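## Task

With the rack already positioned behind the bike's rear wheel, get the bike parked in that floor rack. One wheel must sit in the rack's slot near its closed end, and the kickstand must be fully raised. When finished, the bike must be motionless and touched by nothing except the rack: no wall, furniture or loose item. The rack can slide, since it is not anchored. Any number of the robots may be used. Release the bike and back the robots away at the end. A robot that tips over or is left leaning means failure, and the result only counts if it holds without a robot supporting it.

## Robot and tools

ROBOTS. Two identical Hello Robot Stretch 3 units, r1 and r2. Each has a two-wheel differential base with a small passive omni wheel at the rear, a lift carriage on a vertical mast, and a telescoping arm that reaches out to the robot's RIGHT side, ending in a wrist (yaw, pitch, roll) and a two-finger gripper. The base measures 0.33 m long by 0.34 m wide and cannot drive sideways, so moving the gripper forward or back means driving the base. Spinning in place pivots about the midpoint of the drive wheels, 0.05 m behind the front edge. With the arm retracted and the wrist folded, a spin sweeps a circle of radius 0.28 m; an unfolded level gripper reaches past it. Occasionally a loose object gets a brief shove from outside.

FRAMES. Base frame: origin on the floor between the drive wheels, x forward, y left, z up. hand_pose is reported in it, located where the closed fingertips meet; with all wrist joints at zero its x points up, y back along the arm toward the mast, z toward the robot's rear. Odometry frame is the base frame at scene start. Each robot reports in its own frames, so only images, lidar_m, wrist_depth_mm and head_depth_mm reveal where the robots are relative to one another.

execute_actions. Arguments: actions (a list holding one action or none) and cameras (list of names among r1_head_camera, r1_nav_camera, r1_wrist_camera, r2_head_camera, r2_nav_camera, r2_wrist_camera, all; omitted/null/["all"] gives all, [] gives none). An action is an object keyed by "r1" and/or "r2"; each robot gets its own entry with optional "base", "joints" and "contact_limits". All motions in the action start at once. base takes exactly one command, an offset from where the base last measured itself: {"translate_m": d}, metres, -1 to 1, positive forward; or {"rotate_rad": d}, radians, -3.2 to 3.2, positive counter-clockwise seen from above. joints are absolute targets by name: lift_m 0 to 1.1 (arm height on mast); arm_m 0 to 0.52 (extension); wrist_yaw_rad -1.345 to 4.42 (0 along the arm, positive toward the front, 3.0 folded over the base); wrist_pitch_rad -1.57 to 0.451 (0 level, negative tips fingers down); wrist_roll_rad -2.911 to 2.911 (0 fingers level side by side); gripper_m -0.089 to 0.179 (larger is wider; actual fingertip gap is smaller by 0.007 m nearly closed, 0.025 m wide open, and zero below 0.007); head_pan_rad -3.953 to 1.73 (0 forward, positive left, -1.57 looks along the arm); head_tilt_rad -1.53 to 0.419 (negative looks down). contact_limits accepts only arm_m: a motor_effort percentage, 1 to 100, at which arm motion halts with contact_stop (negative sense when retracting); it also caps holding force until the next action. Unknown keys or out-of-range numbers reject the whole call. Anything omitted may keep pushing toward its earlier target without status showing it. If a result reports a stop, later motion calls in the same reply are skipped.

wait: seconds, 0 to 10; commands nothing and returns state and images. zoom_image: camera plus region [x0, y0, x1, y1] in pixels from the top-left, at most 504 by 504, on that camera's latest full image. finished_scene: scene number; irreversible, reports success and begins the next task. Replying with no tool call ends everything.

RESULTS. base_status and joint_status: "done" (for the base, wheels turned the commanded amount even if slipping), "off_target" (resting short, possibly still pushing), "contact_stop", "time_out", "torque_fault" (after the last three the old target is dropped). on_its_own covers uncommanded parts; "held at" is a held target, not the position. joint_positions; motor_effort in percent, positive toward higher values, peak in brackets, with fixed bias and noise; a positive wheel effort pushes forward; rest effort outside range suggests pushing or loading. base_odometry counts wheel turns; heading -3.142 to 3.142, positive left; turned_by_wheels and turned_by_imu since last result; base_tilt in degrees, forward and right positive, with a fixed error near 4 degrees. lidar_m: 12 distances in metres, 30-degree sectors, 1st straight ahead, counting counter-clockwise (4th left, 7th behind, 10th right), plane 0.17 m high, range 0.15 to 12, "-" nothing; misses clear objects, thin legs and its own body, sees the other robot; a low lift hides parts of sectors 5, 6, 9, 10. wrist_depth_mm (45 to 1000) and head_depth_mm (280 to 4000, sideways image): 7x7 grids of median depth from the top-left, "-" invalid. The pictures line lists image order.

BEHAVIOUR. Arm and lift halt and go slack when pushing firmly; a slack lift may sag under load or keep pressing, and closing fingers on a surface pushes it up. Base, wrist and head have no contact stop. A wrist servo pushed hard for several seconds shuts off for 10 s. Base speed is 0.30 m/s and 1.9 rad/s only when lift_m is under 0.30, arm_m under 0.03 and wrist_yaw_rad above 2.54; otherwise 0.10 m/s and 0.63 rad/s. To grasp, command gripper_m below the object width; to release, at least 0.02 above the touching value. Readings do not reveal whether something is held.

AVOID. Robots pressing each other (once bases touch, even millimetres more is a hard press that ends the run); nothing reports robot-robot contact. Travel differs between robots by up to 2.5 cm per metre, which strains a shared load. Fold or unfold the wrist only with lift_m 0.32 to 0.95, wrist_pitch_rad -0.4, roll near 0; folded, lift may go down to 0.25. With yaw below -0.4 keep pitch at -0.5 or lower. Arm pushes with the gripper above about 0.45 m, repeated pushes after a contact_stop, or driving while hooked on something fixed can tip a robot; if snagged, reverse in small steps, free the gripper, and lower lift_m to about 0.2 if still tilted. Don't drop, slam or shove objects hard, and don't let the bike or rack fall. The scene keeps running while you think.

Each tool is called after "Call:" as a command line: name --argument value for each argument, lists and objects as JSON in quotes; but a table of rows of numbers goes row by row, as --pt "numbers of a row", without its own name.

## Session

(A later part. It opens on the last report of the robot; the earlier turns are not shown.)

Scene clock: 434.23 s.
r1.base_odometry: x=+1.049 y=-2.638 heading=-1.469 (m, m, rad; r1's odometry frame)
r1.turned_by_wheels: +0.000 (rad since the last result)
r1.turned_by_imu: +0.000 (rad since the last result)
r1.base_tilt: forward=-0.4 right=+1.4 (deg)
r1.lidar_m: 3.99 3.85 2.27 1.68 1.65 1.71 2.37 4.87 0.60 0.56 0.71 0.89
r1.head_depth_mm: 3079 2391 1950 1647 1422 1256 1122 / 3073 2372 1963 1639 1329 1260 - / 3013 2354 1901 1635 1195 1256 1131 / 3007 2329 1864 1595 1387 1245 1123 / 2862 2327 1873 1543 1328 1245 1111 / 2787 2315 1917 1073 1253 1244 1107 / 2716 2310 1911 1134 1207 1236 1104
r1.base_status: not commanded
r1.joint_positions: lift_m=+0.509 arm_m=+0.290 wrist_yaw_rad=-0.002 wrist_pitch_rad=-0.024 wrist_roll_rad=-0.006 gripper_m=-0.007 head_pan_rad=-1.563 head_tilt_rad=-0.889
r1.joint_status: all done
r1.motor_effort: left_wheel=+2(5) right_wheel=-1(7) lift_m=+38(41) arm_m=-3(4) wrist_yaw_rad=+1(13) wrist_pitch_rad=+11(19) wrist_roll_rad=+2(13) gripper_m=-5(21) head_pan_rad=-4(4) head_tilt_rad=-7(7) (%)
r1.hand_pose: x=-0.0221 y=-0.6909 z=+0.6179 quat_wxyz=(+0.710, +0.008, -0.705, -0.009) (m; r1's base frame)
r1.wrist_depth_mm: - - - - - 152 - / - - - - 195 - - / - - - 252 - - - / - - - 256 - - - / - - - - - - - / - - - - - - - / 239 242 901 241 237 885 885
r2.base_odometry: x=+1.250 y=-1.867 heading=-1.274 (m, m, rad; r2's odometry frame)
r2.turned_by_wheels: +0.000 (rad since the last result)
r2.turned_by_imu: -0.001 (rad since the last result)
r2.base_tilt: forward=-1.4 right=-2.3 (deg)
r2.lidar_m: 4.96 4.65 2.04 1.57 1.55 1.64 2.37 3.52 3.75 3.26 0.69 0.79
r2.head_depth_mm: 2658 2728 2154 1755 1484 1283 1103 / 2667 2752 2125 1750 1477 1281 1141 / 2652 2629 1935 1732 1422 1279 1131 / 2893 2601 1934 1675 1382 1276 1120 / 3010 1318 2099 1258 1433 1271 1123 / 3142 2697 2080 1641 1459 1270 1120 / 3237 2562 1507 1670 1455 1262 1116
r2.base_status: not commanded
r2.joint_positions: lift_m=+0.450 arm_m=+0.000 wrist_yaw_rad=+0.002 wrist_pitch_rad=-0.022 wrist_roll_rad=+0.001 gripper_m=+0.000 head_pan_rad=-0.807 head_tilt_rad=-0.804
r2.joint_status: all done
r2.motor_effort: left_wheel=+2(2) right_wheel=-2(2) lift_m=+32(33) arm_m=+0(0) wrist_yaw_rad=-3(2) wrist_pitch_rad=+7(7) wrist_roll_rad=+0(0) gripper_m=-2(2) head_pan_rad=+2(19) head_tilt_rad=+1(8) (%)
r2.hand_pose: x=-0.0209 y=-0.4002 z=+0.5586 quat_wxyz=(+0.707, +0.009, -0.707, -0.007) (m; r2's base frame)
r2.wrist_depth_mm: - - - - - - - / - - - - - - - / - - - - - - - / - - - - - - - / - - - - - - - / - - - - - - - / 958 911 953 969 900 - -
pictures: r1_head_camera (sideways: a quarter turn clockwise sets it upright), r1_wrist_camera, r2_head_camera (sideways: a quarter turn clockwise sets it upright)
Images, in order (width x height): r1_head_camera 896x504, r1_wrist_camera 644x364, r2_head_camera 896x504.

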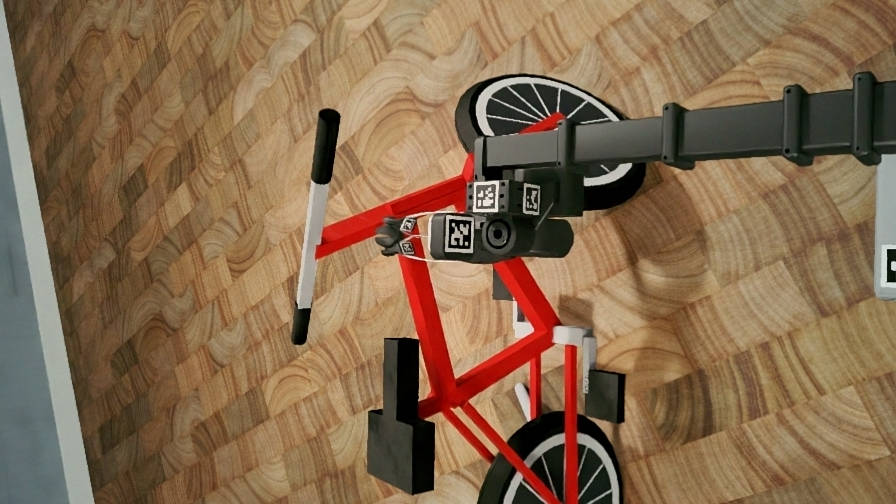

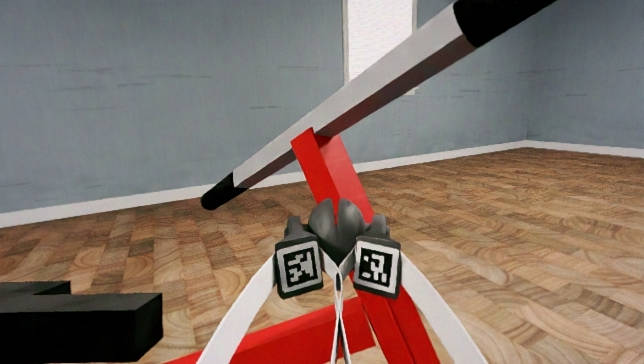

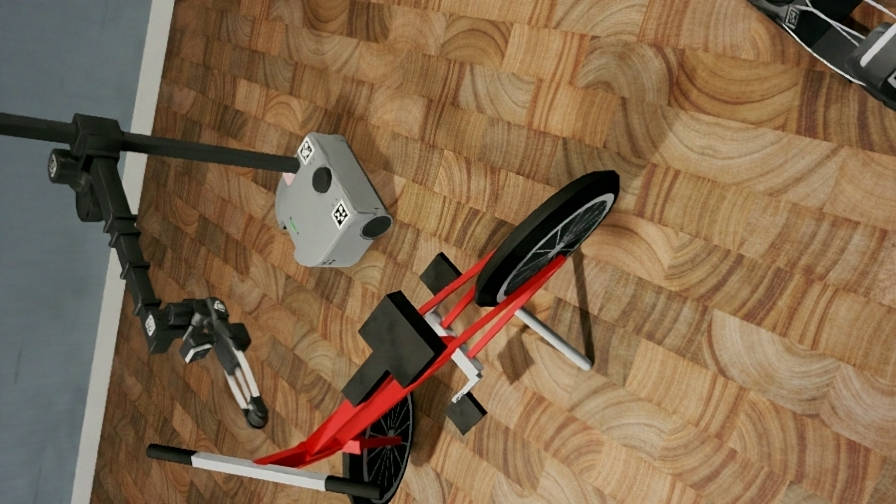

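Call:
execute_actions --actions '[{"r1": {"joints": {"gripper_m": 0.10, "lift_m": 0.497}}}]' --cameras '[]'

Call:
execute_actions --actions '[{"r1": {"joints": {"arm_m": 0.405}}}]' --cameras '[]'

Call:
execute_actions --actions '[{"r1": {"joints": {"gripper_m": -0.03}}}]' --cameras '["r1_wrist_camera", "r1_head_camera"]'

Scene clock: 472.83 s.
r1.base_odometry: x=+1.049 y=-2.638 heading=-1.469 (m, m, rad; r1's odometry frame)
r1.turned_by_wheels: +0.000 (rad since the last result)
r1.turned_by_imu: +0.000 (rad since the last result)
r1.base_tilt: forward=-0.4 right=+1.4 (deg)
r1.lidar_m: 4.01 3.86 2.27 1.68 1.65 1.71 2.38 4.89 0.60 0.56 0.71 0.89
r1.head_depth_mm: 3051 2370 1926 1634 1426 1254 1121 / 3077 2368 1955 1666 1325 1254 1135 / 3021 2342 1874 1650 1191 1251 1127 / 3040 2332 1873 1596 1389 1244 1125 / 2900 2331 1867 1556 1331 1241 1119 / 2760 2336 1933 1071 1256 1234 1109 / 2643 2302 1897 1138 1207 1234 1108
r1.base_status: not commanded
r1.joint_positions: lift_m=+0.498 arm_m=+0.290 wrist_yaw_rad=-0.002 wrist_pitch_rad=-0.024 wrist_roll_rad=-0.006 gripper_m=+0.100 head_pan_rad=-1.563 head_tilt_rad=-0.889
r1.joint_status: all done
r1.motor_effort: left_wheel=+3(2) right_wheel=-1(2) lift_m=+12(36) arm_m=-3(4) wrist_yaw_rad=+1(3) wrist_pitch_rad=+11(11) wrist_roll_rad=+2(2) gripper_m=+0(81) head_pan_rad=-4(3) head_tilt_rad=-7(7) (%)
r1.hand_pose: x=-0.0221 y=-0.6909 z=+0.6063 quat_wxyz=(+0.710, +0.008, -0.705, -0.009) (m; r1's base frame)
r1.wrist_depth_mm: - - - - 175 - - / - - - - - - - / - - - 251 - - - / - - - 252 - - - / - - - - - - - / 268 - - - 239 - - / 236 257 246 238 235 878 878
r2.base_odometry: x=+1.250 y=-1.867 heading=-1.274 (m, m, rad; r2's odometry frame)
r2.turned_by_wheels: +0.000 (rad since the last result)
r2.turned_by_imu: -0.001 (rad since the last result)
r2.base_tilt: forward=-1.3 right=-2.3 (deg)
r2.lidar_m: 4.92 4.64 2.03 1.57 1.55 1.63 2.38 3.52 3.76 3.25 0.69 0.79
r2.head_depth_mm: 2656 2753 2154 1762 1488 1286 1107 / 2666 2755 2139 1761 1479 1282 1133 / 1616 2626 1922 1732 1411 1279 1128 / 2931 2611 1934 1698 1376 1275 1127 / 3059 1321 2107 1265 1431 1274 1125 / 3163 2665 2075 1640 1469 1267 1120 / 3243 2563 1500 1670 1452 1261 1113
r2.base_status: not commanded
r2.joint_positions: lift_m=+0.450 arm_m=+0.000 wrist_yaw_rad=+0.002 wrist_pitch_rad=-0.022 wrist_roll_rad=+0.001 gripper_m=+0.000 head_pan_rad=-0.807 head_tilt_rad=-0.804
r2.joint_status: not commanded
r2.motor_effort: left_wheel=+1(2) right_wheel=-2(2) lift_m=+33(33) arm_m=+0(0) wrist_yaw_rad=-2(2) wrist_pitch_rad=+7(7) wrist_roll_rad=+0(0) gripper_m=-3(3) head_pan_rad=+2(2) head_tilt_rad=+2(1) (%)
r2.hand_pose: x=-0.0209 y=-0.4002 z=+0.5586 quat_wxyz=(+0.707, +0.009, -0.707, -0.007) (m; r2's base frame)
r2.wrist_depth_mm: - - - - - - - / - - - - - - - / - - - - - - - / - - - - - - - / - - - - - - - / - - - - - - - / 945 961 960 944 926 951 973
pictures: none
No camera images: the call's "cameras" was empty. Leave "cameras" out to get every camera's image.

Scene clock: 474.93 s.
r1.base_odometry: x=+1.049 y=-2.638 heading=-1.469 (m, m, rad; r1's odometry frame)
r1.turned_by_wheels: +0.000 (rad since the last result)
r1.turned_by_imu: +0.000 (rad since the last result)
r1.base_tilt: forward=-0.5 right=+1.5 (deg)
r1.lidar_m: 3.99 3.86 2.27 1.68 1.65 1.71 2.38 4.90 0.60 0.56 0.71 0.89
r1.head_depth_mm: 3092 2372 1943 1630 1426 1255 1123 / 3042 2371 1941 1654 1315 1255 1147 / 3032 2350 1896 - 1162 1244 1124 / 3000 2352 1893 1565 1415 1249 1121 / 2860 2334 1856 1546 1334 1237 1116 / 2825 2311 1904 1069 1261 1237 1116 / 2742 2331 1886 1138 1200 1236 1105
r1.base_status: not commanded
r1.joint_positions: lift_m=+0.498 arm_m=+0.405 wrist_yaw_rad=-0.002 wrist_pitch_rad=-0.024 wrist_roll_rad=-0.006 gripper_m=+0.100 head_pan_rad=-1.563 head_tilt_rad=-0.889
r1.joint_status: all done
r1.motor_effort: left_wheel=+2(3) right_wheel=-2(2) lift_m=+12(12) arm_m=+4(3) wrist_yaw_rad=+1(2) wrist_pitch_rad=+11(11) wrist_roll_rad=+2(2) gripper_m=+1(1) head_pan_rad=-3(4) head_tilt_rad=-7(7) (%)
r1.hand_pose: x=-0.0220 y=-0.8052 z=+0.6063 quat_wxyz=(+0.709, +0.008, -0.705, -0.009) (m; r1's base frame)
r1.wrist_depth_mm: - - - - 88 87 - / - - - 117 106 - - / - - - 131 - - - / - - 210 134 - - - / - - - 135 - - - / - - - 144 140 - - / 957 948 934 875 132 877 857
r2.base_odometry: x=+1.250 y=-1.867 heading=-1.274 (m, m, rad; r2's odometry frame)
r2.turned_by_wheels: +0.000 (rad since the last result)
r2.turned_by_imu: +0.000 (rad since the last result)
r2.base_tilt: forward=-1.5 right=-2.3 (deg)
r2.lidar_m: 4.94 4.63 2.03 1.57 1.55 1.64 2.38 3.50 3.76 3.25 0.69 0.79
r2.head_depth_mm: 2647 2754 2155 1764 1486 1287 1103 / 2629 2754 2126 1740 1478 1281 1136 / 1613 2637 1911 1742 1417 1282 1128 / 2903 2599 1936 1689 1379 1269 1126 / 3020 2489 2104 1259 1436 1267 1120 / 3219 2479 2028 1641 1458 1271 1117 / 3223 2559 1471 1678 1455 1262 1114
r2.base_status: not commanded
r2.joint_positions: lift_m=+0.450 arm_m=+0.000 wrist_yaw_rad=+0.002 wrist_pitch_rad=-0.022 wrist_roll_rad=+0.001 gripper_m=+0.000 head_pan_rad=-0.807 head_tilt_rad=-0.804
r2.joint_status: not commanded
r2.motor_effort: left_wheel=+2(2) right_wheel=-2(2) lift_m=+33(33) arm_m=+0(0) wrist_yaw_rad=-2(2) wrist_pitch_rad=+7(7) wrist_roll_rad=+0(0) gripper_m=-2(2) head_pan_rad=+2(2) head_tilt_rad=+1(1) (%)
r2.hand_pose: x=-0.0209 y=-0.4002 z=+0.5586 quat_wxyz=(+0.707, +0.009, -0.707, -0.007) (m; r2's base frame)
r2.wrist_depth_mm: - - - - - - - / - - - - - - - / - - - - - - - / - - - - - - - / - - - - - - - / - - - - - - - / 935 941 937 973 893 993 963
pictures: none
No camera images: the call's "cameras" was empty. Leave "cameras" out to get every camera's image.

Scene clock: 476.73 s.
r1.base_odometry: x=+1.049 y=-2.638 heading=-1.470 (m, m, rad; r1's odometry frame)
r1.turned_by_wheels: +0.000 (rad since the last result)
r1.turned_by_imu: -0.001 (rad since the last result)
r1.base_tilt: forward=-0.4 right=+1.4 (deg)
r1.lidar_m: 3.98 3.87 2.27 1.68 1.65 1.70 2.38 4.87 0.58 0.55 0.71 0.89
r1.head_depth_mm: 3054 2345 1982 1643 1434 1253 1120 / 3028 2371 1888 1633 1346 1266 1143 / 3042 2320 1872 - 1146 1244 1131 / 2993 2320 1938 1560 1421 1243 1121 / 2838 2340 1857 1563 1333 1242 1114 / 2758 2319 1911 1068 1263 1240 1104 / 2755 2309 1901 1135 1196 1247 1112
r1.base_status: not commanded
r1.joint_positions: lift_m=+0.498 arm_m=+0.405 wrist_yaw_rad=-0.013 wrist_pitch_rad=-0.026 wrist_roll_rad=-0.017 gripper_m=-0.029 head_pan_rad=-1.563 head_tilt_rad=-0.889
r1.joint_status: all done
r1.motor_effort: left_wheel=-2(3) right_wheel=+4(4) lift_m=+12(12) arm_m=+2(4) wrist_yaw_rad=+10(11) wrist_pitch_rad=+12(12) wrist_roll_rad=+7(7) gripper_m=-26(98) head_pan_rad=-3(4) head_tilt_rad=-7(8) (%)
r1.hand_pose: x=-0.0248 y=-0.8054 z=+0.6057 quat_wxyz=(+0.713, +0.005, -0.701, -0.014) (m; r1's base frame)
r1.wrist_depth_mm: - - - - 88 - - / - - - 111 114 - - / - - 168 127 - - - / - - 181 131 - - - / - - - 130 - - - / - - - 130 - - - / 933 926 907 821 139 874 868
r2.base_odometry: x=+1.250 y=-1.867 heading=-1.274 (m, m, rad; r2's odometry frame)
r2.turned_by_wheels: +0.000 (rad since the last result)
r2.turned_by_imu: +0.000 (rad since the last result)
r2.base_tilt: forward=-1.4 right=-2.4 (deg)
r2.lidar_m: 4.91 4.64 2.04 1.57 1.55 1.63 2.38 3.50 3.74 3.25 0.69 0.79
r2.head_depth_mm: 2648 2787 2142 1757 1489 1286 1105 / 2637 2722 2117 1747 1485 1280 1139 / 1609 2609 1936 1730 1419 1275 1132 / 2922 2613 1925 1691 1372 1274 1127 / 3034 2494 2099 1258 1435 1269 1126 / 3185 2452 2029 1633 1457 1269 1121 / 3184 2549 1400 1680 1455 1271 1115
r2.base_status: not commanded
r2.joint_positions: lift_m=+0.450 arm_m=+0.000 wrist_yaw_rad=+0.002 wrist_pitch_rad=-0.022 wrist_roll_rad=+0.001 gripper_m=+0.000 head_pan_rad=-0.807 head_tilt_rad=-0.804
r2.joint_status: not commanded
r2.motor_effort: left_wheel=+2(2) right_wheel=-2(2) lift_m=+32(33) arm_m=+0(0) wrist_yaw_rad=-3(3) wrist_pitch_rad=+7(7) wrist_roll_rad=+0(1) gripper_m=-2(2) head_pan_rad=+1(2) head_tilt_rad=+1(1) (%)
r2.hand_pose: x=-0.0209 y=-0.4002 z=+0.5586 quat_wxyz=(+0.707, +0.009, -0.707, -0.007) (m; r2's base frame)
r2.wrist_depth_mm: - - - - - - - / - - - - - - - / - - - - - - - / - - - - - - - / - - - - - - - / - - - - - - - / 933 905 958 939 931 958 970
pictures: r1_head_camera (sideways: a quarter turn clockwise sets it upright), r1_wrist_camera
Images, in order (width x height): r1_head_camera 896x504, r1_wrist_camera 644x364.

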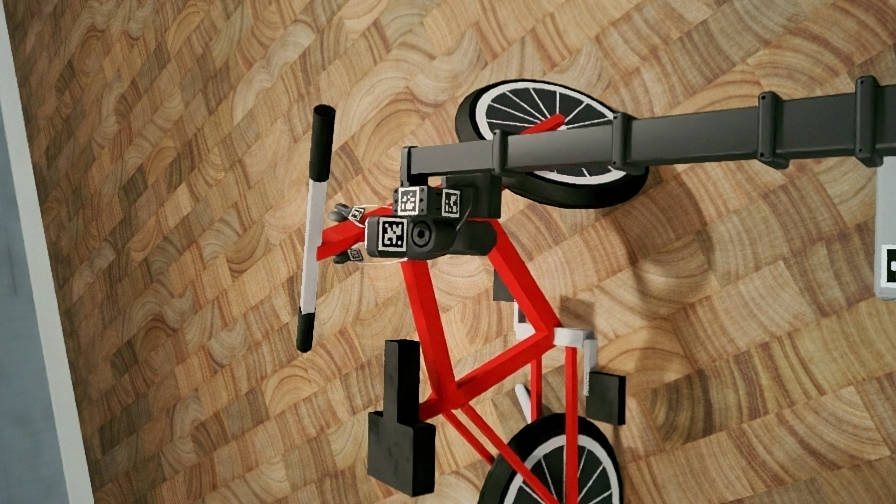

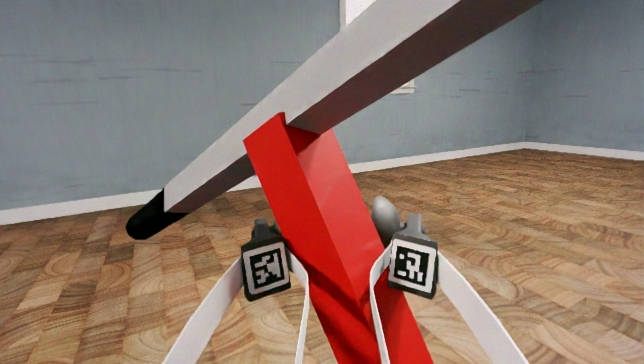

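Call:
execute_actions --actions '[{"r1": {"joints": {"arm_m": 0.35, "lift_m": 0.505}}}]' --cameras '["r1_wrist_camera", "r2_head_camera"]'

Scene clock: 482.70 s.
r1.base_odometry: x=+1.049 y=-2.638 heading=-1.469 (m, m, rad; r1's odometry frame)
r1.turned_by_wheels: +0.001 (rad since the last result)
r1.turned_by_imu: +0.001 (rad since the last result)
r1.base_tilt: forward=-0.5 right=+1.4 (deg)
r1.lidar_m: 3.99 3.86 2.27 1.68 1.65 1.71 2.38 4.89 0.58 0.52 0.70 0.88
r1.head_depth_mm: 3129 2359 1945 1645 1425 1261 1120 / 3072 2405 1926 1646 1313 1255 - / 3057 2350 1937 1707 1117 1241 1136 / 2978 2340 1917 1578 1393 1250 1128 / 2909 2343 1854 1559 1327 1240 1108 / 2819 2334 1889 1045 1340 1238 1104 / 2692 2309 1894 1016 1170 1231 1109
r1.base_status: not commanded
r1.joint_positions: lift_m=+0.504 arm_m=+0.351 wrist_yaw_rad=+0.028 wrist_pitch_rad=-0.018 wrist_roll_rad=-0.017 gripper_m=-0.011 head_pan_rad=-1.563 head_tilt_rad=-0.889
r1.joint_status: all done
r1.on_its_own: gripper_m is held at -0.012, not at your -0.030, by its stall guard, which is not easing now; wrist_yaw_rad is at rest, and its effort (-22) is outside its rest range (-12 to +12)
r1.motor_effort: left_wheel=+14(23) right_wheel=-15(25) lift_m=+39(43) arm_m=-8(8) wrist_yaw_rad=-22(37) wrist_pitch_rad=+8(23) wrist_roll_rad=+7(7) gripper_m=-23(26) head_pan_rad=-4(4) head_tilt_rad=-6(6) (%)
r1.hand_pose: x=-0.0142 y=-0.7514 z=+0.6143 quat_wxyz=(+0.713, +0.017, -0.700, +0.003) (m; r1's base frame)
r1.wrist_depth_mm: - - - - 78 - - / - - - 105 - - - / - - 171 129 - - - / - - 187 132 - - - / - - - 131 - - - / - - - 130 - - - / 958 920 927 140 826 906 896
r2.base_odometry: x=+1.250 y=-1.867 heading=-1.274 (m, m, rad; r2's odometry frame)
r2.turned_by_wheels: +0.000 (rad since the last result)
r2.turned_by_imu: -0.001 (rad since the last result)
r2.base_tilt: forward=-1.4 right=-2.4 (deg)
r2.lidar_m: 4.95 4.62 2.03 1.57 1.55 1.64 2.38 3.52 3.74 3.24 0.68 0.85
r2.head_depth_mm: 2660 2772 2150 1760 1478 1284 1105 / 2637 2745 2122 1742 1476 1279 1138 / 1605 2618 1906 1729 1382 1278 1131 / 2917 2600 1931 1661 1377 1281 1126 / 3011 2396 2093 1430 1430 1269 1117 / 3168 2563 1419 1637 1463 1268 1121 / 3193 2678 1912 1685 1462 1259 1111
r2.base_status: not commanded
r2.joint_positions: lift_m=+0.450 arm_m=+0.000 wrist_yaw_rad=+0.002 wrist_pitch_rad=-0.022 wrist_roll_rad=+0.001 gripper_m=+0.000 head_pan_rad=-0.807 head_tilt_rad=-0.804
r2.joint_status: not commanded
r2.motor_effort: left_wheel=+2(1) right_wheel=-2(2) lift_m=+33(33) arm_m=+0(0) wrist_yaw_rad=-3(2) wrist_pitch_rad=+7(7) wrist_roll_rad=+0(0) gripper_m=-3(2) head_pan_rad=+2(2) head_tilt_rad=+1(1) (%)
r2.hand_pose: x=-0.0209 y=-0.4002 z=+0.5586 quat_wxyz=(+0.707, +0.009, -0.707, -0.007) (m; r2's base frame)
r2.wrist_depth_mm: - - - - - - - / - - - - - - - / - - - - - - - / - - - - - - - / - - - - - - - / - - - - - - - / 930 939 943 960 941 991 983
pictures: r1_wrist_camera, r2_head_camera (sideways: a quarter turn clockwise sets it upright)
Images, in order (width x height): r1_wrist_camera 644x364, r2_head_camera 896x504.

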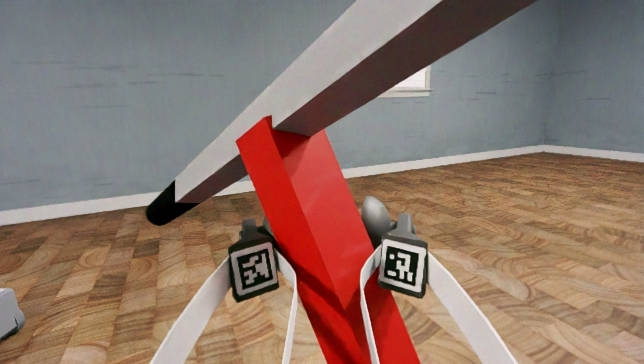

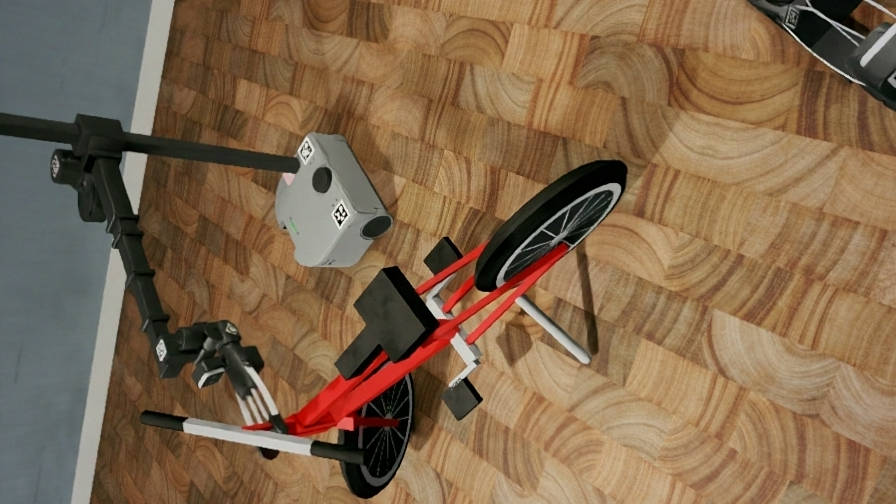

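Call:
execute_actions --actions '[{"r1": {"joints": {"arm_m": 0.29, "lift_m": 0.515}}}]' --cameras '["r1_wrist_camera", "r2_head_camera", "r1_head_camera"]'

Scene clock: 490.77 s.
r1.base_odometry: x=+1.049 y=-2.638 heading=-1.469 (m, m, rad; r1's odometry frame)
r1.turned_by_wheels: +0.000 (rad since the last result)
r1.turned_by_imu: -0.001 (rad since the last result)
r1.base_tilt: forward=-0.3 right=+1.4 (deg)
r1.lidar_m: 4.00 3.87 2.28 1.68 1.65 1.71 2.38 4.89 0.57 0.49 0.70 0.87
r1.head_depth_mm: 3041 2368 1953 1653 1428 1262 1126 / 3026 2385 1941 1620 1341 1259 - / 3085 2344 1928 1645 1134 1210 1124 / 2991 2330 1942 968 1349 1249 1124 / 2897 2329 1913 1551 1329 1240 1113 / 2843 2299 1914 1041 1162 1230 1107 / 2721 2311 1902 996 1174 1232 1099
r1.base_status: not commanded
r1.joint_positions: lift_m=+0.514 arm_m=+0.291 wrist_yaw_rad=+0.146 wrist_pitch_rad=-0.028 wrist_roll_rad=-0.017 gripper_m=-0.008 head_pan_rad=-1.563 head_tilt_rad=-0.889
r1.joint_status: all done
r1.on_its_own: wrist_yaw_rad is held at +0.133, not at your +0.000, by its stall guard, which is not easing now; gripper_m is held at -0.009, not at your -0.030, by its stall guard, which is not easing now
r1.motor_effort: left_wheel=+9(14) right_wheel=-9(15) lift_m=+40(44) arm_m=-6(10) wrist_yaw_rad=-10(18) wrist_pitch_rad=+13(28) wrist_roll_rad=+7(7) gripper_m=-22(23) head_pan_rad=-3(3) head_tilt_rad=-7(6) (%)
r1.hand_pose: x=+0.0158 y=-0.6883 z=+0.6216 quat_wxyz=(+0.712, +0.062, -0.698, +0.042) (m; r1's base frame)
r1.wrist_depth_mm: - - - - 67 67 - / - - - 95 89 - - / - - - 123 - - - / - - 252 131 - - - / - - - 131 - - - / - - - 132 - - - / 202 947 958 144 825 886 888
r2.base_odometry: x=+1.250 y=-1.867 heading=-1.274 (m, m, rad; r2's odometry frame)
r2.turned_by_wheels: +0.000 (rad since the last result)
r2.turned_by_imu: -0.001 (rad since the last result)
r2.base_tilt: forward=-1.5 right=-2.4 (deg)
r2.lidar_m: 4.91 4.65 2.03 1.57 1.56 1.64 2.38 3.51 3.77 3.26 0.67 0.86
r2.head_depth_mm: 2648 2769 2144 1756 1482 1284 1100 / 2646 2716 2125 1751 1482 1286 1143 / 2689 2613 1926 1740 1228 1284 1125 / 2894 2593 1909 1436 1389 1273 1127 / 3034 1312 2103 1437 1436 1273 1121 / 3131 2572 1418 1661 1459 1265 1118 / 3216 2648 2084 1710 1448 1259 1112
r2.base_status: not commanded
r2.joint_positions: lift_m=+0.450 arm_m=+0.000 wrist_yaw_rad=+0.002 wrist_pitch_rad=-0.022 wrist_roll_rad=+0.001 gripper_m=+0.000 head_pan_rad=-0.807 head_tilt_rad=-0.804
r2.joint_status: not commanded
r2.motor_effort: left_wheel=+2(2) right_wheel=-3(3) lift_m=+32(33) arm_m=+0(0) wrist_yaw_rad=-2(2) wrist_pitch_rad=+7(7) wrist_roll_rad=+0(0) gripper_m=-3(2) head_pan_rad=+1(1) head_tilt_rad=+1(1) (%)
r2.hand_pose: x=-0.0209 y=-0.4002 z=+0.5586 quat_wxyz=(+0.707, +0.009, -0.707, -0.007) (m; r2's base frame)
r2.wrist_depth_mm: - - - - - - - / - - - - - - - / - - - - - - - / - - - - - - - / - - - - - - - / - - - - - - - / 876 911 948 927 907 975 977
pictures: r1_head_camera (sideways: a quarter turn clockwise sets it upright), r1_wrist_camera, r2_head_camera (sideways: a quarter turn clockwise sets it upright)
Images, in order (width x height): r1_head_camera 896x504, r1_wrist_camera 644x364, r2_head_camera 896x504.

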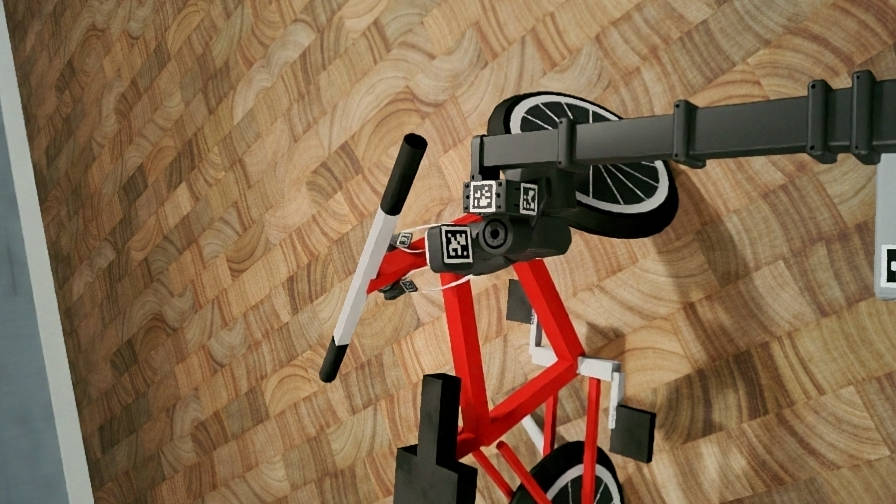

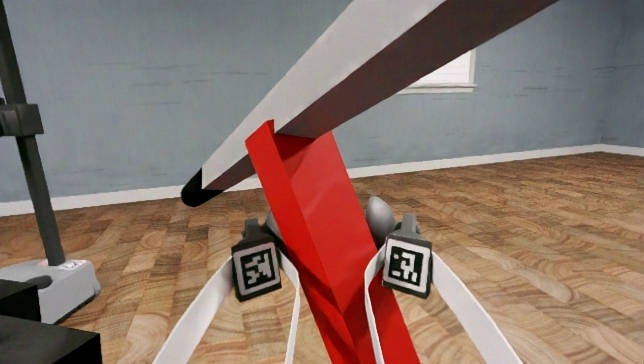

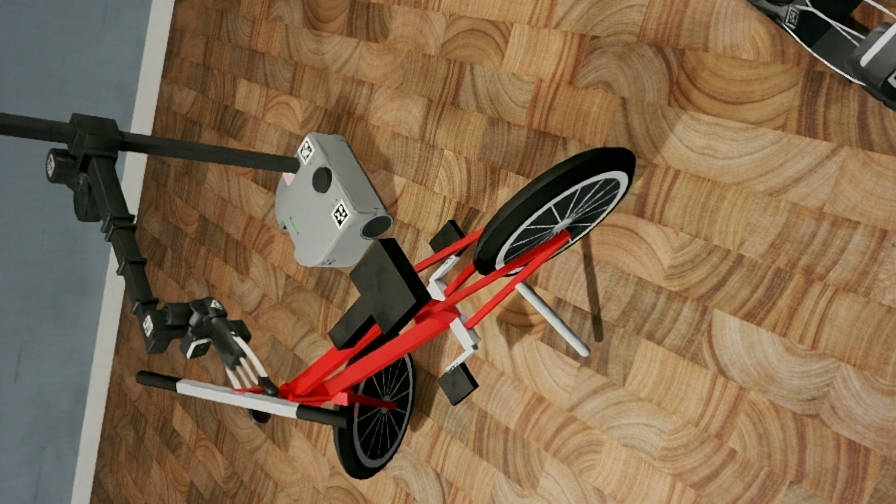

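Call:
execute_actions --actions '[{"r1": {"joints": {"arm_m": 0.245, "lift_m": 0.52}}}]' --cameras '["r2_head_camera", "r1_head_camera"]'

Scene clock: 504.23 s.
r1.base_odometry: x=+1.049 y=-2.638 heading=-1.469 (m, m, rad; r1's odometry frame)
r1.turned_by_wheels: +0.000 (rad since the last result)
r1.turned_by_imu: -0.001 (rad since the last result)
r1.base_tilt: forward=-0.5 right=+1.5 (deg)
r1.lidar_m: 4.00 3.86 2.27 1.68 1.65 1.71 2.38 4.88 0.54 0.47 0.69 0.85
r1.head_depth_mm: 3096 2415 1942 1642 1422 1252 1127 / 3030 2347 1916 1642 1369 1278 - / 3017 2373 1931 1590 - 1209 1132 / 2963 2346 1920 877 1335 1245 1123 / 2860 2345 1907 1617 1330 1241 1111 / 2808 2344 1908 1517 1324 1228 1104 / 2710 2313 1899 983 1161 1234 1108
r1.base_status: not commanded
r1.joint_positions: lift_m=+0.519 arm_m=+0.245 wrist_yaw_rad=+0.140 wrist_pitch_rad=-0.033 wrist_roll_rad=-0.017 gripper_m=-0.008 head_pan_rad=-1.563 head_tilt_rad=-0.889
r1.joint_status: all done
r1.on_its_own: wrist_yaw_rad is held at +0.133, not at your +0.000, by its stall guard, which is not easing now; gripper_m is held at -0.009, not at your -0.030, by its stall guard, which is not easing now
r1.motor_effort: left_wheel=+5(9) right_wheel=-6(9) lift_m=+40(42) arm_m=-5(8) wrist_yaw_rad=-6(10) wrist_pitch_rad=+16(22) wrist_roll_rad=+7(7) gripper_m=-20(22) head_pan_rad=-4(4) head_tilt_rad=-7(8) (%)
r1.hand_pose: x=+0.0141 y=-0.6433 z=+0.6255 quat_wxyz=(+0.712, +0.061, -0.698, +0.038) (m; r1's base frame)
r1.wrist_depth_mm: - - - - 66 57 - / - - - 92 76 - - / - - 151 114 - - - / - - 209 126 - - - / - - - 128 - - - / - - - 130 - - - / 202 934 917 143 838 908 889
r2.base_odometry: x=+1.250 y=-1.867 heading=-1.274 (m, m, rad; r2's odometry frame)
r2.turned_by_wheels: +0.000 (rad since the last result)
r2.turned_by_imu: -0.001 (rad since the last result)
r2.base_tilt: forward=-1.5 right=-2.3 (deg)
r2.lidar_m: 4.95 4.64 2.04 1.57 1.55 1.64 2.38 3.51 3.76 3.25 0.69 0.87
r2.head_depth_mm: 2674 2768 2147 1745 1495 1288 1107 / 2646 2715 2130 1742 1482 1282 1136 / 2671 2607 1917 1735 1214 1277 1127 / 2889 2619 1922 1344 1407 1272 1126 / 3013 1332 2039 1600 1443 1274 1121 / 3191 2569 1553 1663 1459 1266 1115 / 3228 2680 2076 1705 1455 1263 1116
r2.base_status: not commanded
r2.joint_positions: lift_m=+0.450 arm_m=+0.000 wrist_yaw_rad=+0.002 wrist_pitch_rad=-0.022 wrist_roll_rad=+0.001 gripper_m=+0.000 head_pan_rad=-0.807 head_tilt_rad=-0.804
r2.joint_status: not commanded
r2.motor_effort: left_wheel=+2(2) right_wheel=-2(3) lift_m=+32(33) arm_m=+0(0) wrist_yaw_rad=-2(2) wrist_pitch_rad=+7(7) wrist_roll_rad=+0(0) gripper_m=-2(3) head_pan_rad=+3(2) head_tilt_rad=+1(1) (%)
r2.hand_pose: x=-0.0209 y=-0.4002 z=+0.5586 quat_wxyz=(+0.707, +0.009, -0.707, -0.007) (m; r2's base frame)
r2.wrist_depth_mm: - - - - - - - / - - - - - - - / - - - - - - - / - - - - - - - / - - - - - - - / - - - - - - - / 442 953 959 964 899 983 985
pictures: r1_head_camera (sideways: a quarter turn clockwise sets it upright), r2_head_camera (sideways: a quarter turn clockwise sets it upright)
Images, in order (width x height): r1_head_camera 896x504, r2_head_camera 896x504.

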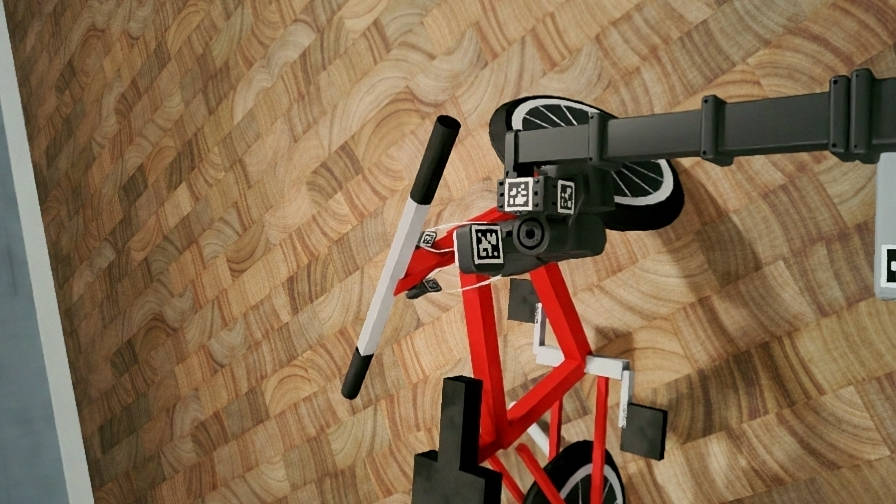

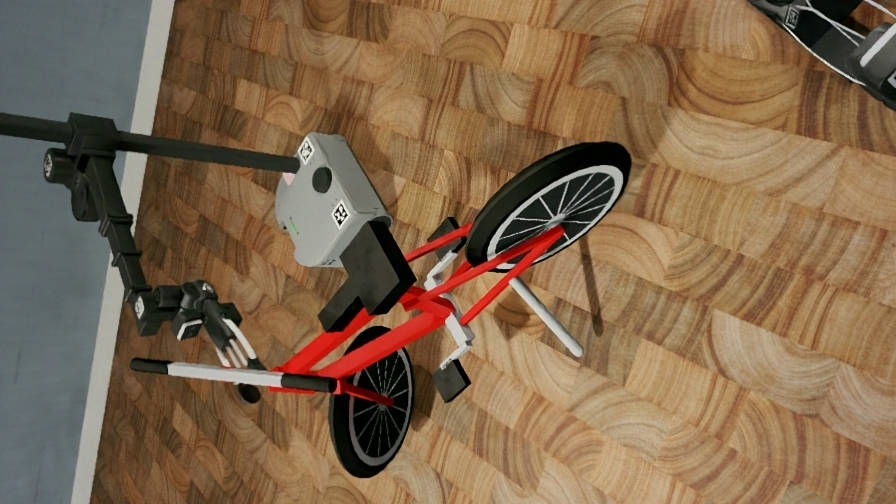

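Call:
execute_actions --actions '[{"r2": {"base": {"translate_m": 0.82}, "joints": {"head_pan_rad": -1.5, "head_tilt_rad": -1.0}}}]' --cameras '["r2_head_camera", "r2_wrist_camera"]'

Scene clock: 540.73 s.
r1.base_odometry: x=+1.049 y=-2.638 heading=-1.469 (m, m, rad; r1's odometry frame)
r1.turned_by_wheels: +0.000 (rad since the last result)
r1.turned_by_imu: -0.001 (rad since the last result)
r1.base_tilt: forward=-0.3 right=+1.4 (deg)
r1.lidar_m: 4.00 3.86 2.27 1.68 1.65 1.71 2.37 4.88 0.54 0.47 0.69 0.85
r1.head_depth_mm: 3084 2381 1944 1642 1418 1257 1119 / 3098 2357 1914 1628 1370 1282 - / 3007 2382 1925 1589 - 1210 1125 / 3023 2329 1915 869 1336 1248 1118 / 2907 2346 1838 1571 1330 1246 1112 / 1312 1259 1634 1510 1330 1222 1105 / 2637 2177 1882 977 1158 1233 1105
r1.base_status: not commanded
r1.joint_positions: lift_m=+0.519 arm_m=+0.245 wrist_yaw_rad=+0.140 wrist_pitch_rad=-0.033 wrist_roll_rad=-0.017 gripper_m=-0.008 head_pan_rad=-1.563 head_tilt_rad=-0.889
r1.joint_status: not commanded
r1.on_its_own: wrist_yaw_rad is held at +0.133, not at your +0.000, by its stall guard, which is not easing now; gripper_m is held at -0.009, not at your -0.030, by its stall guard, which is not easing now
r1.motor_effort: left_wheel=+5(5) right_wheel=-5(5) lift_m=+40(40) arm_m=-5(5) wrist_yaw_rad=-5(5) wrist_pitch_rad=+15(15) wrist_roll_rad=+7(7) gripper_m=-19(20) head_pan_rad=-4(4) head_tilt_rad=-7(7) (%)
r1.hand_pose: x=+0.0141 y=-0.6433 z=+0.6255 quat_wxyz=(+0.712, +0.061, -0.698, +0.038) (m; r1's base frame)
r1.wrist_depth_mm: - - - - 66 57 - / - - - 92 76 - - / - - 151 113 - - - / - - 209 126 - - - / - - - 128 - - - / - - - 130 - - - / 202 960 802 144 841 890 881
r2.base_odometry: x=+1.490 y=-2.652 heading=-1.274 (m, m, rad; r2's odometry frame)
r2.turned_by_wheels: +0.000 (rad since the last result)
r2.turned_by_imu: -0.004 (rad since the last result)
r2.base_tilt: forward=-1.4 right=-2.4 (deg)
r2.lidar_m: 4.39 4.44 2.51 1.93 1.91 2.01 2.92 4.25 0.58 0.58 0.73 3.02
r2.head_depth_mm: 2415 2013 1734 1513 1300 1205 1094 / 2424 2009 1715 1076 1297 1221 1100 / 2367 1974 1712 1153 1312 1220 - / 2328 1937 1576 1416 1321 1200 - / 1267 938 957 1445 1308 1192 1088 / 2281 1842 1654 1219 1330 1192 1086 / 2351 1958 1688 1364 1321 1188 1079
r2.base_status: done
r2.joint_positions: lift_m=+0.450 arm_m=+0.000 wrist_yaw_rad=+0.002 wrist_pitch_rad=-0.022 wrist_roll_rad=+0.001 gripper_m=+0.000 head_pan_rad=-1.493 head_tilt_rad=-0.987
r2.joint_status: all done
r2.motor_effort: left_wheel=+2(5) right_wheel=-2(3) lift_m=+32(33) arm_m=+0(0) wrist_yaw_rad=-2(2) wrist_pitch_rad=+7(7) wrist_roll_rad=+0(0) gripper_m=-2(3) head_pan_rad=-2(27) head_tilt_rad=-4(16) (%)
r2.hand_pose: x=-0.0209 y=-0.4002 z=+0.5587 quat_wxyz=(+0.707, +0.009, -0.707, -0.007) (m; r2's base frame)
r2.wrist_depth_mm: - - - - - - - / - - 549 - - - - / - - 449 - - - - / - - - - 439 - - / - - - 439 410 - - / - 497 992 - - - - / 441 490 576 863 632 422 393
pictures: r2_head_camera (sideways: a quarter turn clockwise sets it upright), r2_wrist_camera
Images, in order (width x height): r2_head_camera 896x504, r2_wrist_camera 644x364.

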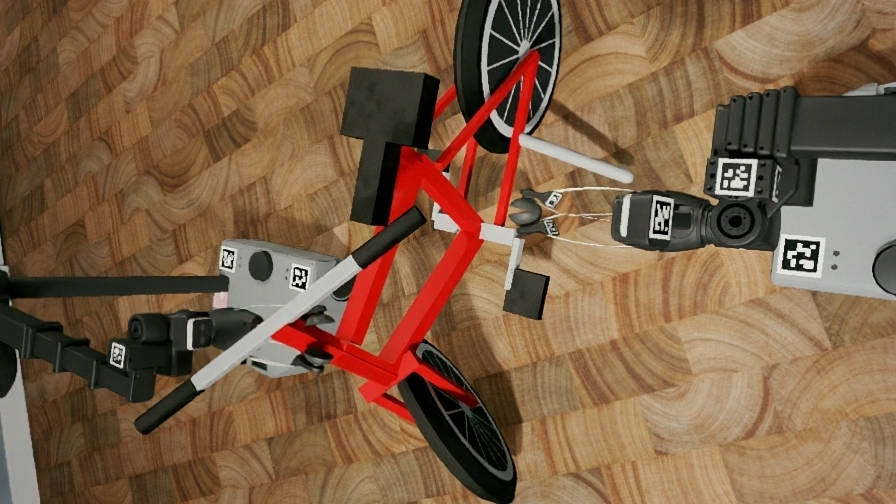

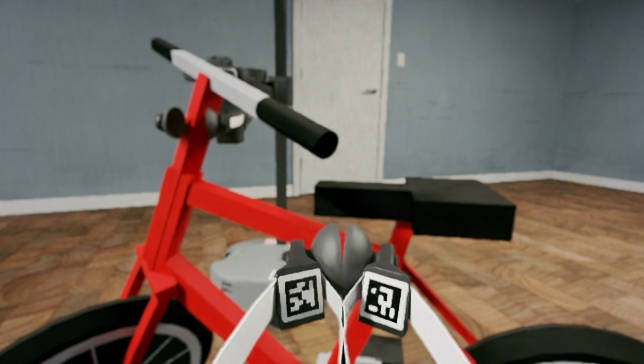

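Call:
execute_actions --actions '[{"r2": {"joints": {"lift_m": 0.01}}}]' --cameras '["r2_head_camera", "r2_wrist_camera"]'

Scene clock: 550.97 s.
r1.base_odometry: x=+1.049 y=-2.638 heading=-1.469 (m, m, rad; r1's odometry frame)
r1.turned_by_wheels: +0.000 (rad since the last result)
r1.turned_by_imu: -0.001 (rad since the last result)
r1.base_tilt: forward=-0.4 right=+1.4 (deg)
r1.lidar_m: 3.98 3.85 2.28 1.68 1.65 1.71 2.37 4.91 0.54 0.47 0.69 0.85
r1.head_depth_mm: 3042 2376 1917 1651 1427 1252 1126 / 3070 2360 1911 1634 1369 1282 - / 3009 2358 1927 1592 - 1211 1122 / 3007 2364 1927 874 1335 1247 1118 / 2880 2323 1813 1533 1329 1246 1110 / 2713 2235 1551 1381 1334 1215 1113 / 2729 2339 1845 977 1157 1232 1111
r1.base_status: not commanded
r1.joint_positions: lift_m=+0.519 arm_m=+0.245 wrist_yaw_rad=+0.140 wrist_pitch_rad=-0.033 wrist_roll_rad=-0.017 gripper_m=-0.008 head_pan_rad=-1.563 head_tilt_rad=-0.889
r1.joint_status: not commanded
r1.on_its_own: wrist_yaw_rad is held at +0.133, not at your +0.000, by its stall guard, which is not easing now; gripper_m is held at -0.009, not at your -0.030, by its stall guard, which is not easing now
r1.motor_effort: left_wheel=+6(6) right_wheel=-6(5) lift_m=+40(40) arm_m=-5(5) wrist_yaw_rad=-5(4) wrist_pitch_rad=+16(16) wrist_roll_rad=+7(7) gripper_m=-18(19) head_pan_rad=-4(4) head_tilt_rad=-6(7) (%)
r1.hand_pose: x=+0.0141 y=-0.6433 z=+0.6255 quat_wxyz=(+0.712, +0.061, -0.698, +0.038) (m; r1's base frame)
r1.wrist_depth_mm: - - - - 66 57 - / - - - 92 76 - - / - - 151 113 - - - / - - 209 126 - - - / - - - 128 - - - / - - - 129 - - - / 202 941 751 144 840 874 888
r2.base_odometry: x=+1.490 y=-2.652 heading=-1.274 (m, m, rad; r2's odometry frame)
r2.turned_by_wheels: +0.000 (rad since the last result)
r2.turned_by_imu: -0.001 (rad since the last result)
r2.base_tilt: forward=-1.4 right=-2.3 (deg)
r2.lidar_m: 4.39 4.45 2.50 1.93 1.91 2.01 2.93 4.25 0.58 1.26 0.73 3.03
r2.head_depth_mm: 2408 1996 1722 1503 1292 1212 1095 / 2404 1997 1721 1094 1299 1208 1124 / 2404 1979 1699 1200 1318 1203 - / 2299 1944 1573 1416 1328 1215 - / 1267 941 960 1436 1308 1197 1085 / 2292 1832 1659 1227 1324 1193 1081 / 2344 1948 1685 1368 1330 1190 1082
r2.base_status: not commanded
r2.joint_positions: lift_m=+0.076 arm_m=+0.000 wrist_yaw_rad=-0.003 wrist_pitch_rad=-0.018 wrist_roll_rad=+0.001 gripper_m=+0.000 head_pan_rad=-1.493 head_tilt_rad=-0.988
r2.joint_status: lift_m contact_stop (moved -0.374 of -0.440)
r2.on_its_own: lift_m is slack since a contact_stop, until your next command for it (your +0.010 is given up)
r2.motor_effort: left_wheel=+2(2) right_wheel=-3(3) lift_m=+25(55) arm_m=+1(2) wrist_yaw_rad=+3(12) wrist_pitch_rad=+6(7) wrist_roll_rad=+0(0) gripper_m=-2(2) head_pan_rad=-3(3) head_tilt_rad=-4(4) (%)
r2.hand_pose: x=-0.0222 y=-0.4003 z=+0.1858 quat_wxyz=(+0.707, +0.006, -0.707, -0.008) (m; r2's base frame)
r2.wrist_depth_mm: - 413 - - - - 342 / 399 464 434 - - 358 341 / 412 483 - 426 - 367 349 / 436 502 345 905 402 368 357 / 482 557 733 833 721 384 368 / 479 500 500 - 525 393 386 / 377 382 388 384 370 355 395
pictures: r2_head_camera (sideways: a quarter turn clockwise sets it upright), r2_wrist_camera
ARM HIT: r2's arm struck its own base hard.
Images, in order (width x height): r2_head_camera 896x504, r2_wrist_camera 644x364.

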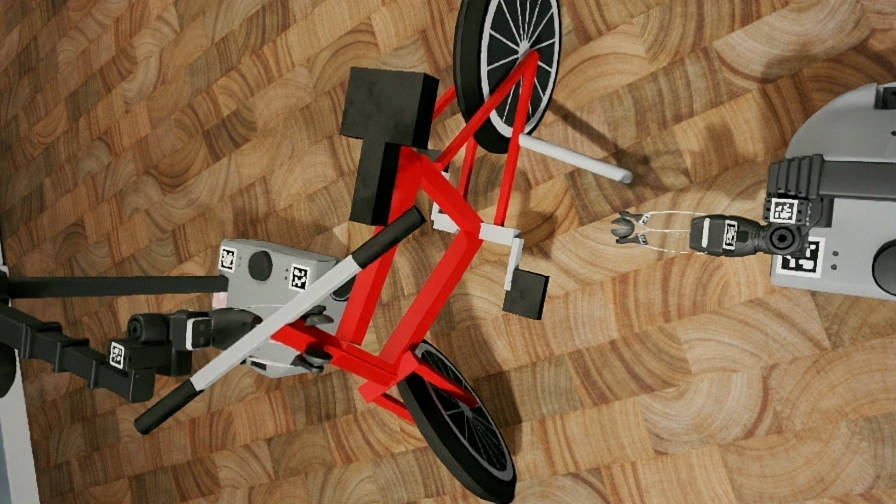

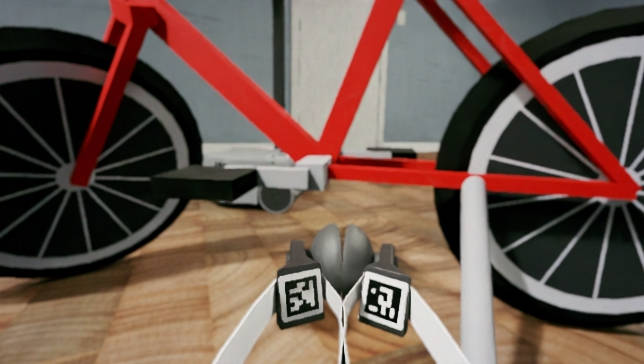

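Call:
execute_actions --actions '[{"r2": {"joints": {"lift_m": 0.10, "arm_m": 0.13}}}]' --cameras '[]'

Call:
execute_actions --actions '[{"r2": {"joints": {"lift_m": 0.02}}}]' --cameras '["r2_head_camera", "r2_wrist_camera"]'

Scene clock: 561.03 s.
r1.base_odometry: x=+1.049 y=-2.638 heading=-1.469 (m, m, rad; r1's odometry frame)
r1.turned_by_wheels: +0.000 (rad since the last result)
r1.turned_by_imu: +0.000 (rad since the last result)
r1.base_tilt: forward=-0.5 right=+1.5 (deg)
r1.lidar_m: 4.00 3.86 2.27 1.68 1.65 1.70 2.38 4.88 0.54 0.47 0.69 0.85
r1.head_depth_mm: 3105 2398 1930 1646 1425 1257 1127 / 3036 2356 1951 1629 1367 1286 - / 3023 2356 1936 1595 - 1212 1123 / 3003 2370 1939 872 1335 1250 1126 / 2880 2324 1811 1530 1336 1243 1116 / 2757 2241 1527 1255 1328 1220 1106 / 2701 2306 1831 975 1157 1232 1107
r1.base_status: not commanded
r1.joint_positions: lift_m=+0.519 arm_m=+0.245 wrist_yaw_rad=+0.140 wrist_pitch_rad=-0.033 wrist_roll_rad=-0.017 gripper_m=-0.008 head_pan_rad=-1.563 head_tilt_rad=-0.889
r1.joint_status: not commanded
r1.on_its_own: wrist_yaw_rad is held at +0.133, not at your +0.000, by its stall guard, which is not easing now; gripper_m is held at -0.009, not at your -0.030, by its stall guard, which is not easing now
r1.motor_effort: left_wheel=+5(5) right_wheel=-5(5) lift_m=+40(40) arm_m=-5(5) wrist_yaw_rad=-4(7) wrist_pitch_rad=+16(16) wrist_roll_rad=+7(7) gripper_m=-20(20) head_pan_rad=-4(4) head_tilt_rad=-7(7) (%)
r1.hand_pose: x=+0.0141 y=-0.6433 z=+0.6255 quat_wxyz=(+0.712, +0.061, -0.698, +0.038) (m; r1's base frame)
r1.wrist_depth_mm: - - - - 66 57 - / - - - 92 76 - - / - - 151 114 - - - / - - 210 126 - - - / - - - 128 - - - / - - - 130 - - - / 202 956 618 143 839 932 884
r2.base_odometry: x=+1.490 y=-2.652 heading=-1.274 (m, m, rad; r2's odometry frame)
r2.turned_by_wheels: +0.000 (rad since the last result)
r2.turned_by_imu: -0.001 (rad since the last result)
r2.base_tilt: forward=-1.5 right=-2.3 (deg)
r2.lidar_m: 4.37 4.44 2.51 1.93 1.91 2.01 2.93 4.24 0.58 0.58 0.73 3.03
r2.head_depth_mm: 2407 1987 1718 1502 1292 1204 1095 / 2400 2000 1706 1093 1301 1201 1126 / 2402 1974 1719 1198 1314 1200 - / 2314 1940 1583 1413 1329 1182 - / 1264 941 959 1439 1312 1194 1083 / 2298 1839 1655 1223 1325 1187 1084 / 2342 1964 1699 1371 1318 1191 1080
r2.base_status: not commanded
r2.joint_positions: lift_m=+0.100 arm_m=+0.130 wrist_yaw_rad=-0.001 wrist_pitch_rad=-0.018 wrist_roll_rad=+0.001 gripper_m=+0.000 head_pan_rad=-1.493 head_tilt_rad=-0.988
r2.joint_status: all done
r2.motor_effort: left_wheel=+2(2) right_wheel=-2(3) lift_m=+32(32) arm_m=+7(8) wrist_yaw_rad=+2(3) wrist_pitch_rad=+6(6) wrist_roll_rad=+1(0) gripper_m=-2(2) head_pan_rad=-2(2) head_tilt_rad=-4(4) (%)
r2.hand_pose: x=-0.0218 y=-0.5303 z=+0.2095 quat_wxyz=(+0.707, +0.006, -0.707, -0.007) (m; r2's base frame)
r2.wrist_depth_mm: 294 295 - - - - 208 / 326 303 - - - - 232 / 343 402 292 - - - 236 / 363 424 788 290 381 264 242 / 365 208 222 237 250 254 242 / 174 169 548 - 583 273 256 / 416 415 420 429 402 297 264
pictures: none
No camera images: the call's "cameras" was empty. Leave "cameras" out to get every camera's image.

Scene clock: 562.60 s.
r1.base_odometry: x=+1.049 y=-2.638 heading=-1.469 (m, m, rad; r1's odometry frame)
r1.turned_by_wheels: +0.000 (rad since the last result)
r1.turned_by_imu: +0.000 (rad since the last result)
r1.base_tilt: forward=-0.4 right=+1.5 (deg)
r1.lidar_m: 4.00 3.88 2.27 1.68 1.65 1.70 2.37 4.88 0.54 0.47 0.69 0.85
r1.head_depth_mm: 3130 2371 1957 1630 1429 1249 1121 / 3034 2361 1946 1649 1367 1273 - / 3059 2362 1942 1592 - 1208 1133 / 3006 2338 1923 877 1323 1245 1120 / 2889 2344 1811 1535 1328 1248 1114 / 2717 2276 1588 1357 1325 1214 1112 / 2695 2308 1857 975 1159 1235 1107
r1.base_status: not commanded
r1.joint_positions: lift_m=+0.519 arm_m=+0.245 wrist_yaw_rad=+0.140 wrist_pitch_rad=-0.033 wrist_roll_rad=-0.017 gripper_m=-0.008 head_pan_rad=-1.563 head_tilt_rad=-0.889
r1.joint_status: not commanded
r1.on_its_own: wrist_yaw_rad is held at +0.133, not at your +0.000, by its stall guard, which is not easing now; gripper_m is held at -0.009, not at your -0.030, by its stall guard, which is not easing now
r1.motor_effort: left_wheel=+6(5) right_wheel=-5(5) lift_m=+40(40) arm_m=-5(5) wrist_yaw_rad=-5(6) wrist_pitch_rad=+15(15) wrist_roll_rad=+7(7) gripper_m=-19(20) head_pan_rad=-3(4) head_tilt_rad=-7(8) (%)
r1.hand_pose: x=+0.0141 y=-0.6433 z=+0.6255 quat_wxyz=(+0.712, +0.061, -0.698, +0.038) (m; r1's base frame)
r1.wrist_depth_mm: - - - - 66 57 - / - - - 92 76 - - / - - 151 113 - - - / - - 209 126 - - - / - - - 128 - - - / - - - 130 - - - / 201 938 651 144 849 878 881
r2.base_odometry: x=+1.490 y=-2.652 heading=-1.274 (m, m, rad; r2's odometry frame)
r2.turned_by_wheels: +0.000 (rad since the last result)
r2.turned_by_imu: +0.000 (rad since the last result)
r2.base_tilt: forward=-1.4 right=-2.3 (deg)
r2.lidar_m: 4.40 4.46 2.50 1.93 1.92 2.02 2.92 4.26 0.68 1.26 0.73 3.02
r2.head_depth_mm: 2402 2015 1722 1509 1299 1212 1096 / 2392 1993 1720 1088 1302 1205 1121 / 2385 1980 1697 1200 1336 1231 - / 2305 1936 1576 1413 1337 1184 - / 1263 942 956 1439 1306 1194 1085 / 2294 1832 1667 1220 1320 1195 1084 / 2340 1960 1694 1368 1315 1195 1086
r2.base_status: not commanded
r2.joint_positions: lift_m=+0.020 arm_m=+0.130 wrist_yaw_rad=-0.001 wrist_pitch_rad=-0.018 wrist_roll_rad=+0.001 gripper_m=+0.000 head_pan_rad=-1.493 head_tilt_rad=-0.988
r2.joint_status: all done
r2.motor_effort: left_wheel=+2(2) right_wheel=-2(2) lift_m=+17(28) arm_m=+7(7) wrist_yaw_rad=+2(1) wrist_pitch_rad=+6(6) wrist_roll_rad=+0(0) gripper_m=-3(2) head_pan_rad=-2(3) head_tilt_rad=-4(4) (%)
r2.hand_pose: x=-0.0218 y=-0.5303 z=+0.1304 quat_wxyz=(+0.707, +0.006, -0.707, -0.007) (m; r2's base frame)
r2.wrist_depth_mm: 325 - 281 - - - 225 / 340 396 - 276 - 255 232 / 157 155 211 243 - 244 229 / 384 451 781 954 - 264 239 / 406 520 586 638 590 282 166 / 384 387 392 - 419 382 145 / 297 293 296 296 291 307 133
pictures: r2_head_camera (sideways: a quarter turn clockwise sets it upright), r2_wrist_camera
Images, in order (width x height): r2_head_camera 896x504, r2_wrist_camera 644x364.

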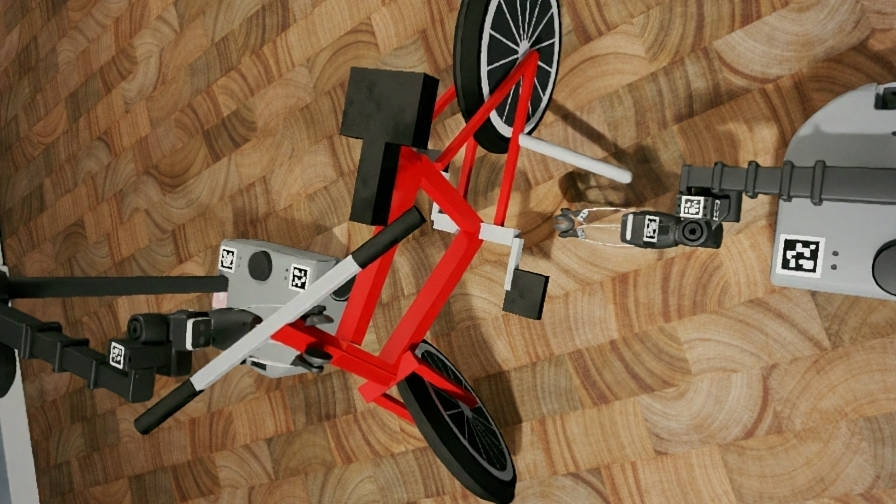

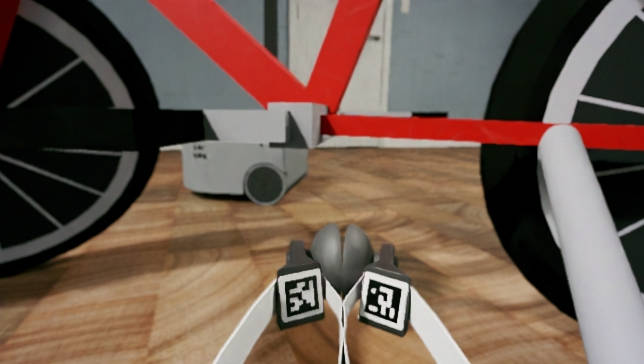

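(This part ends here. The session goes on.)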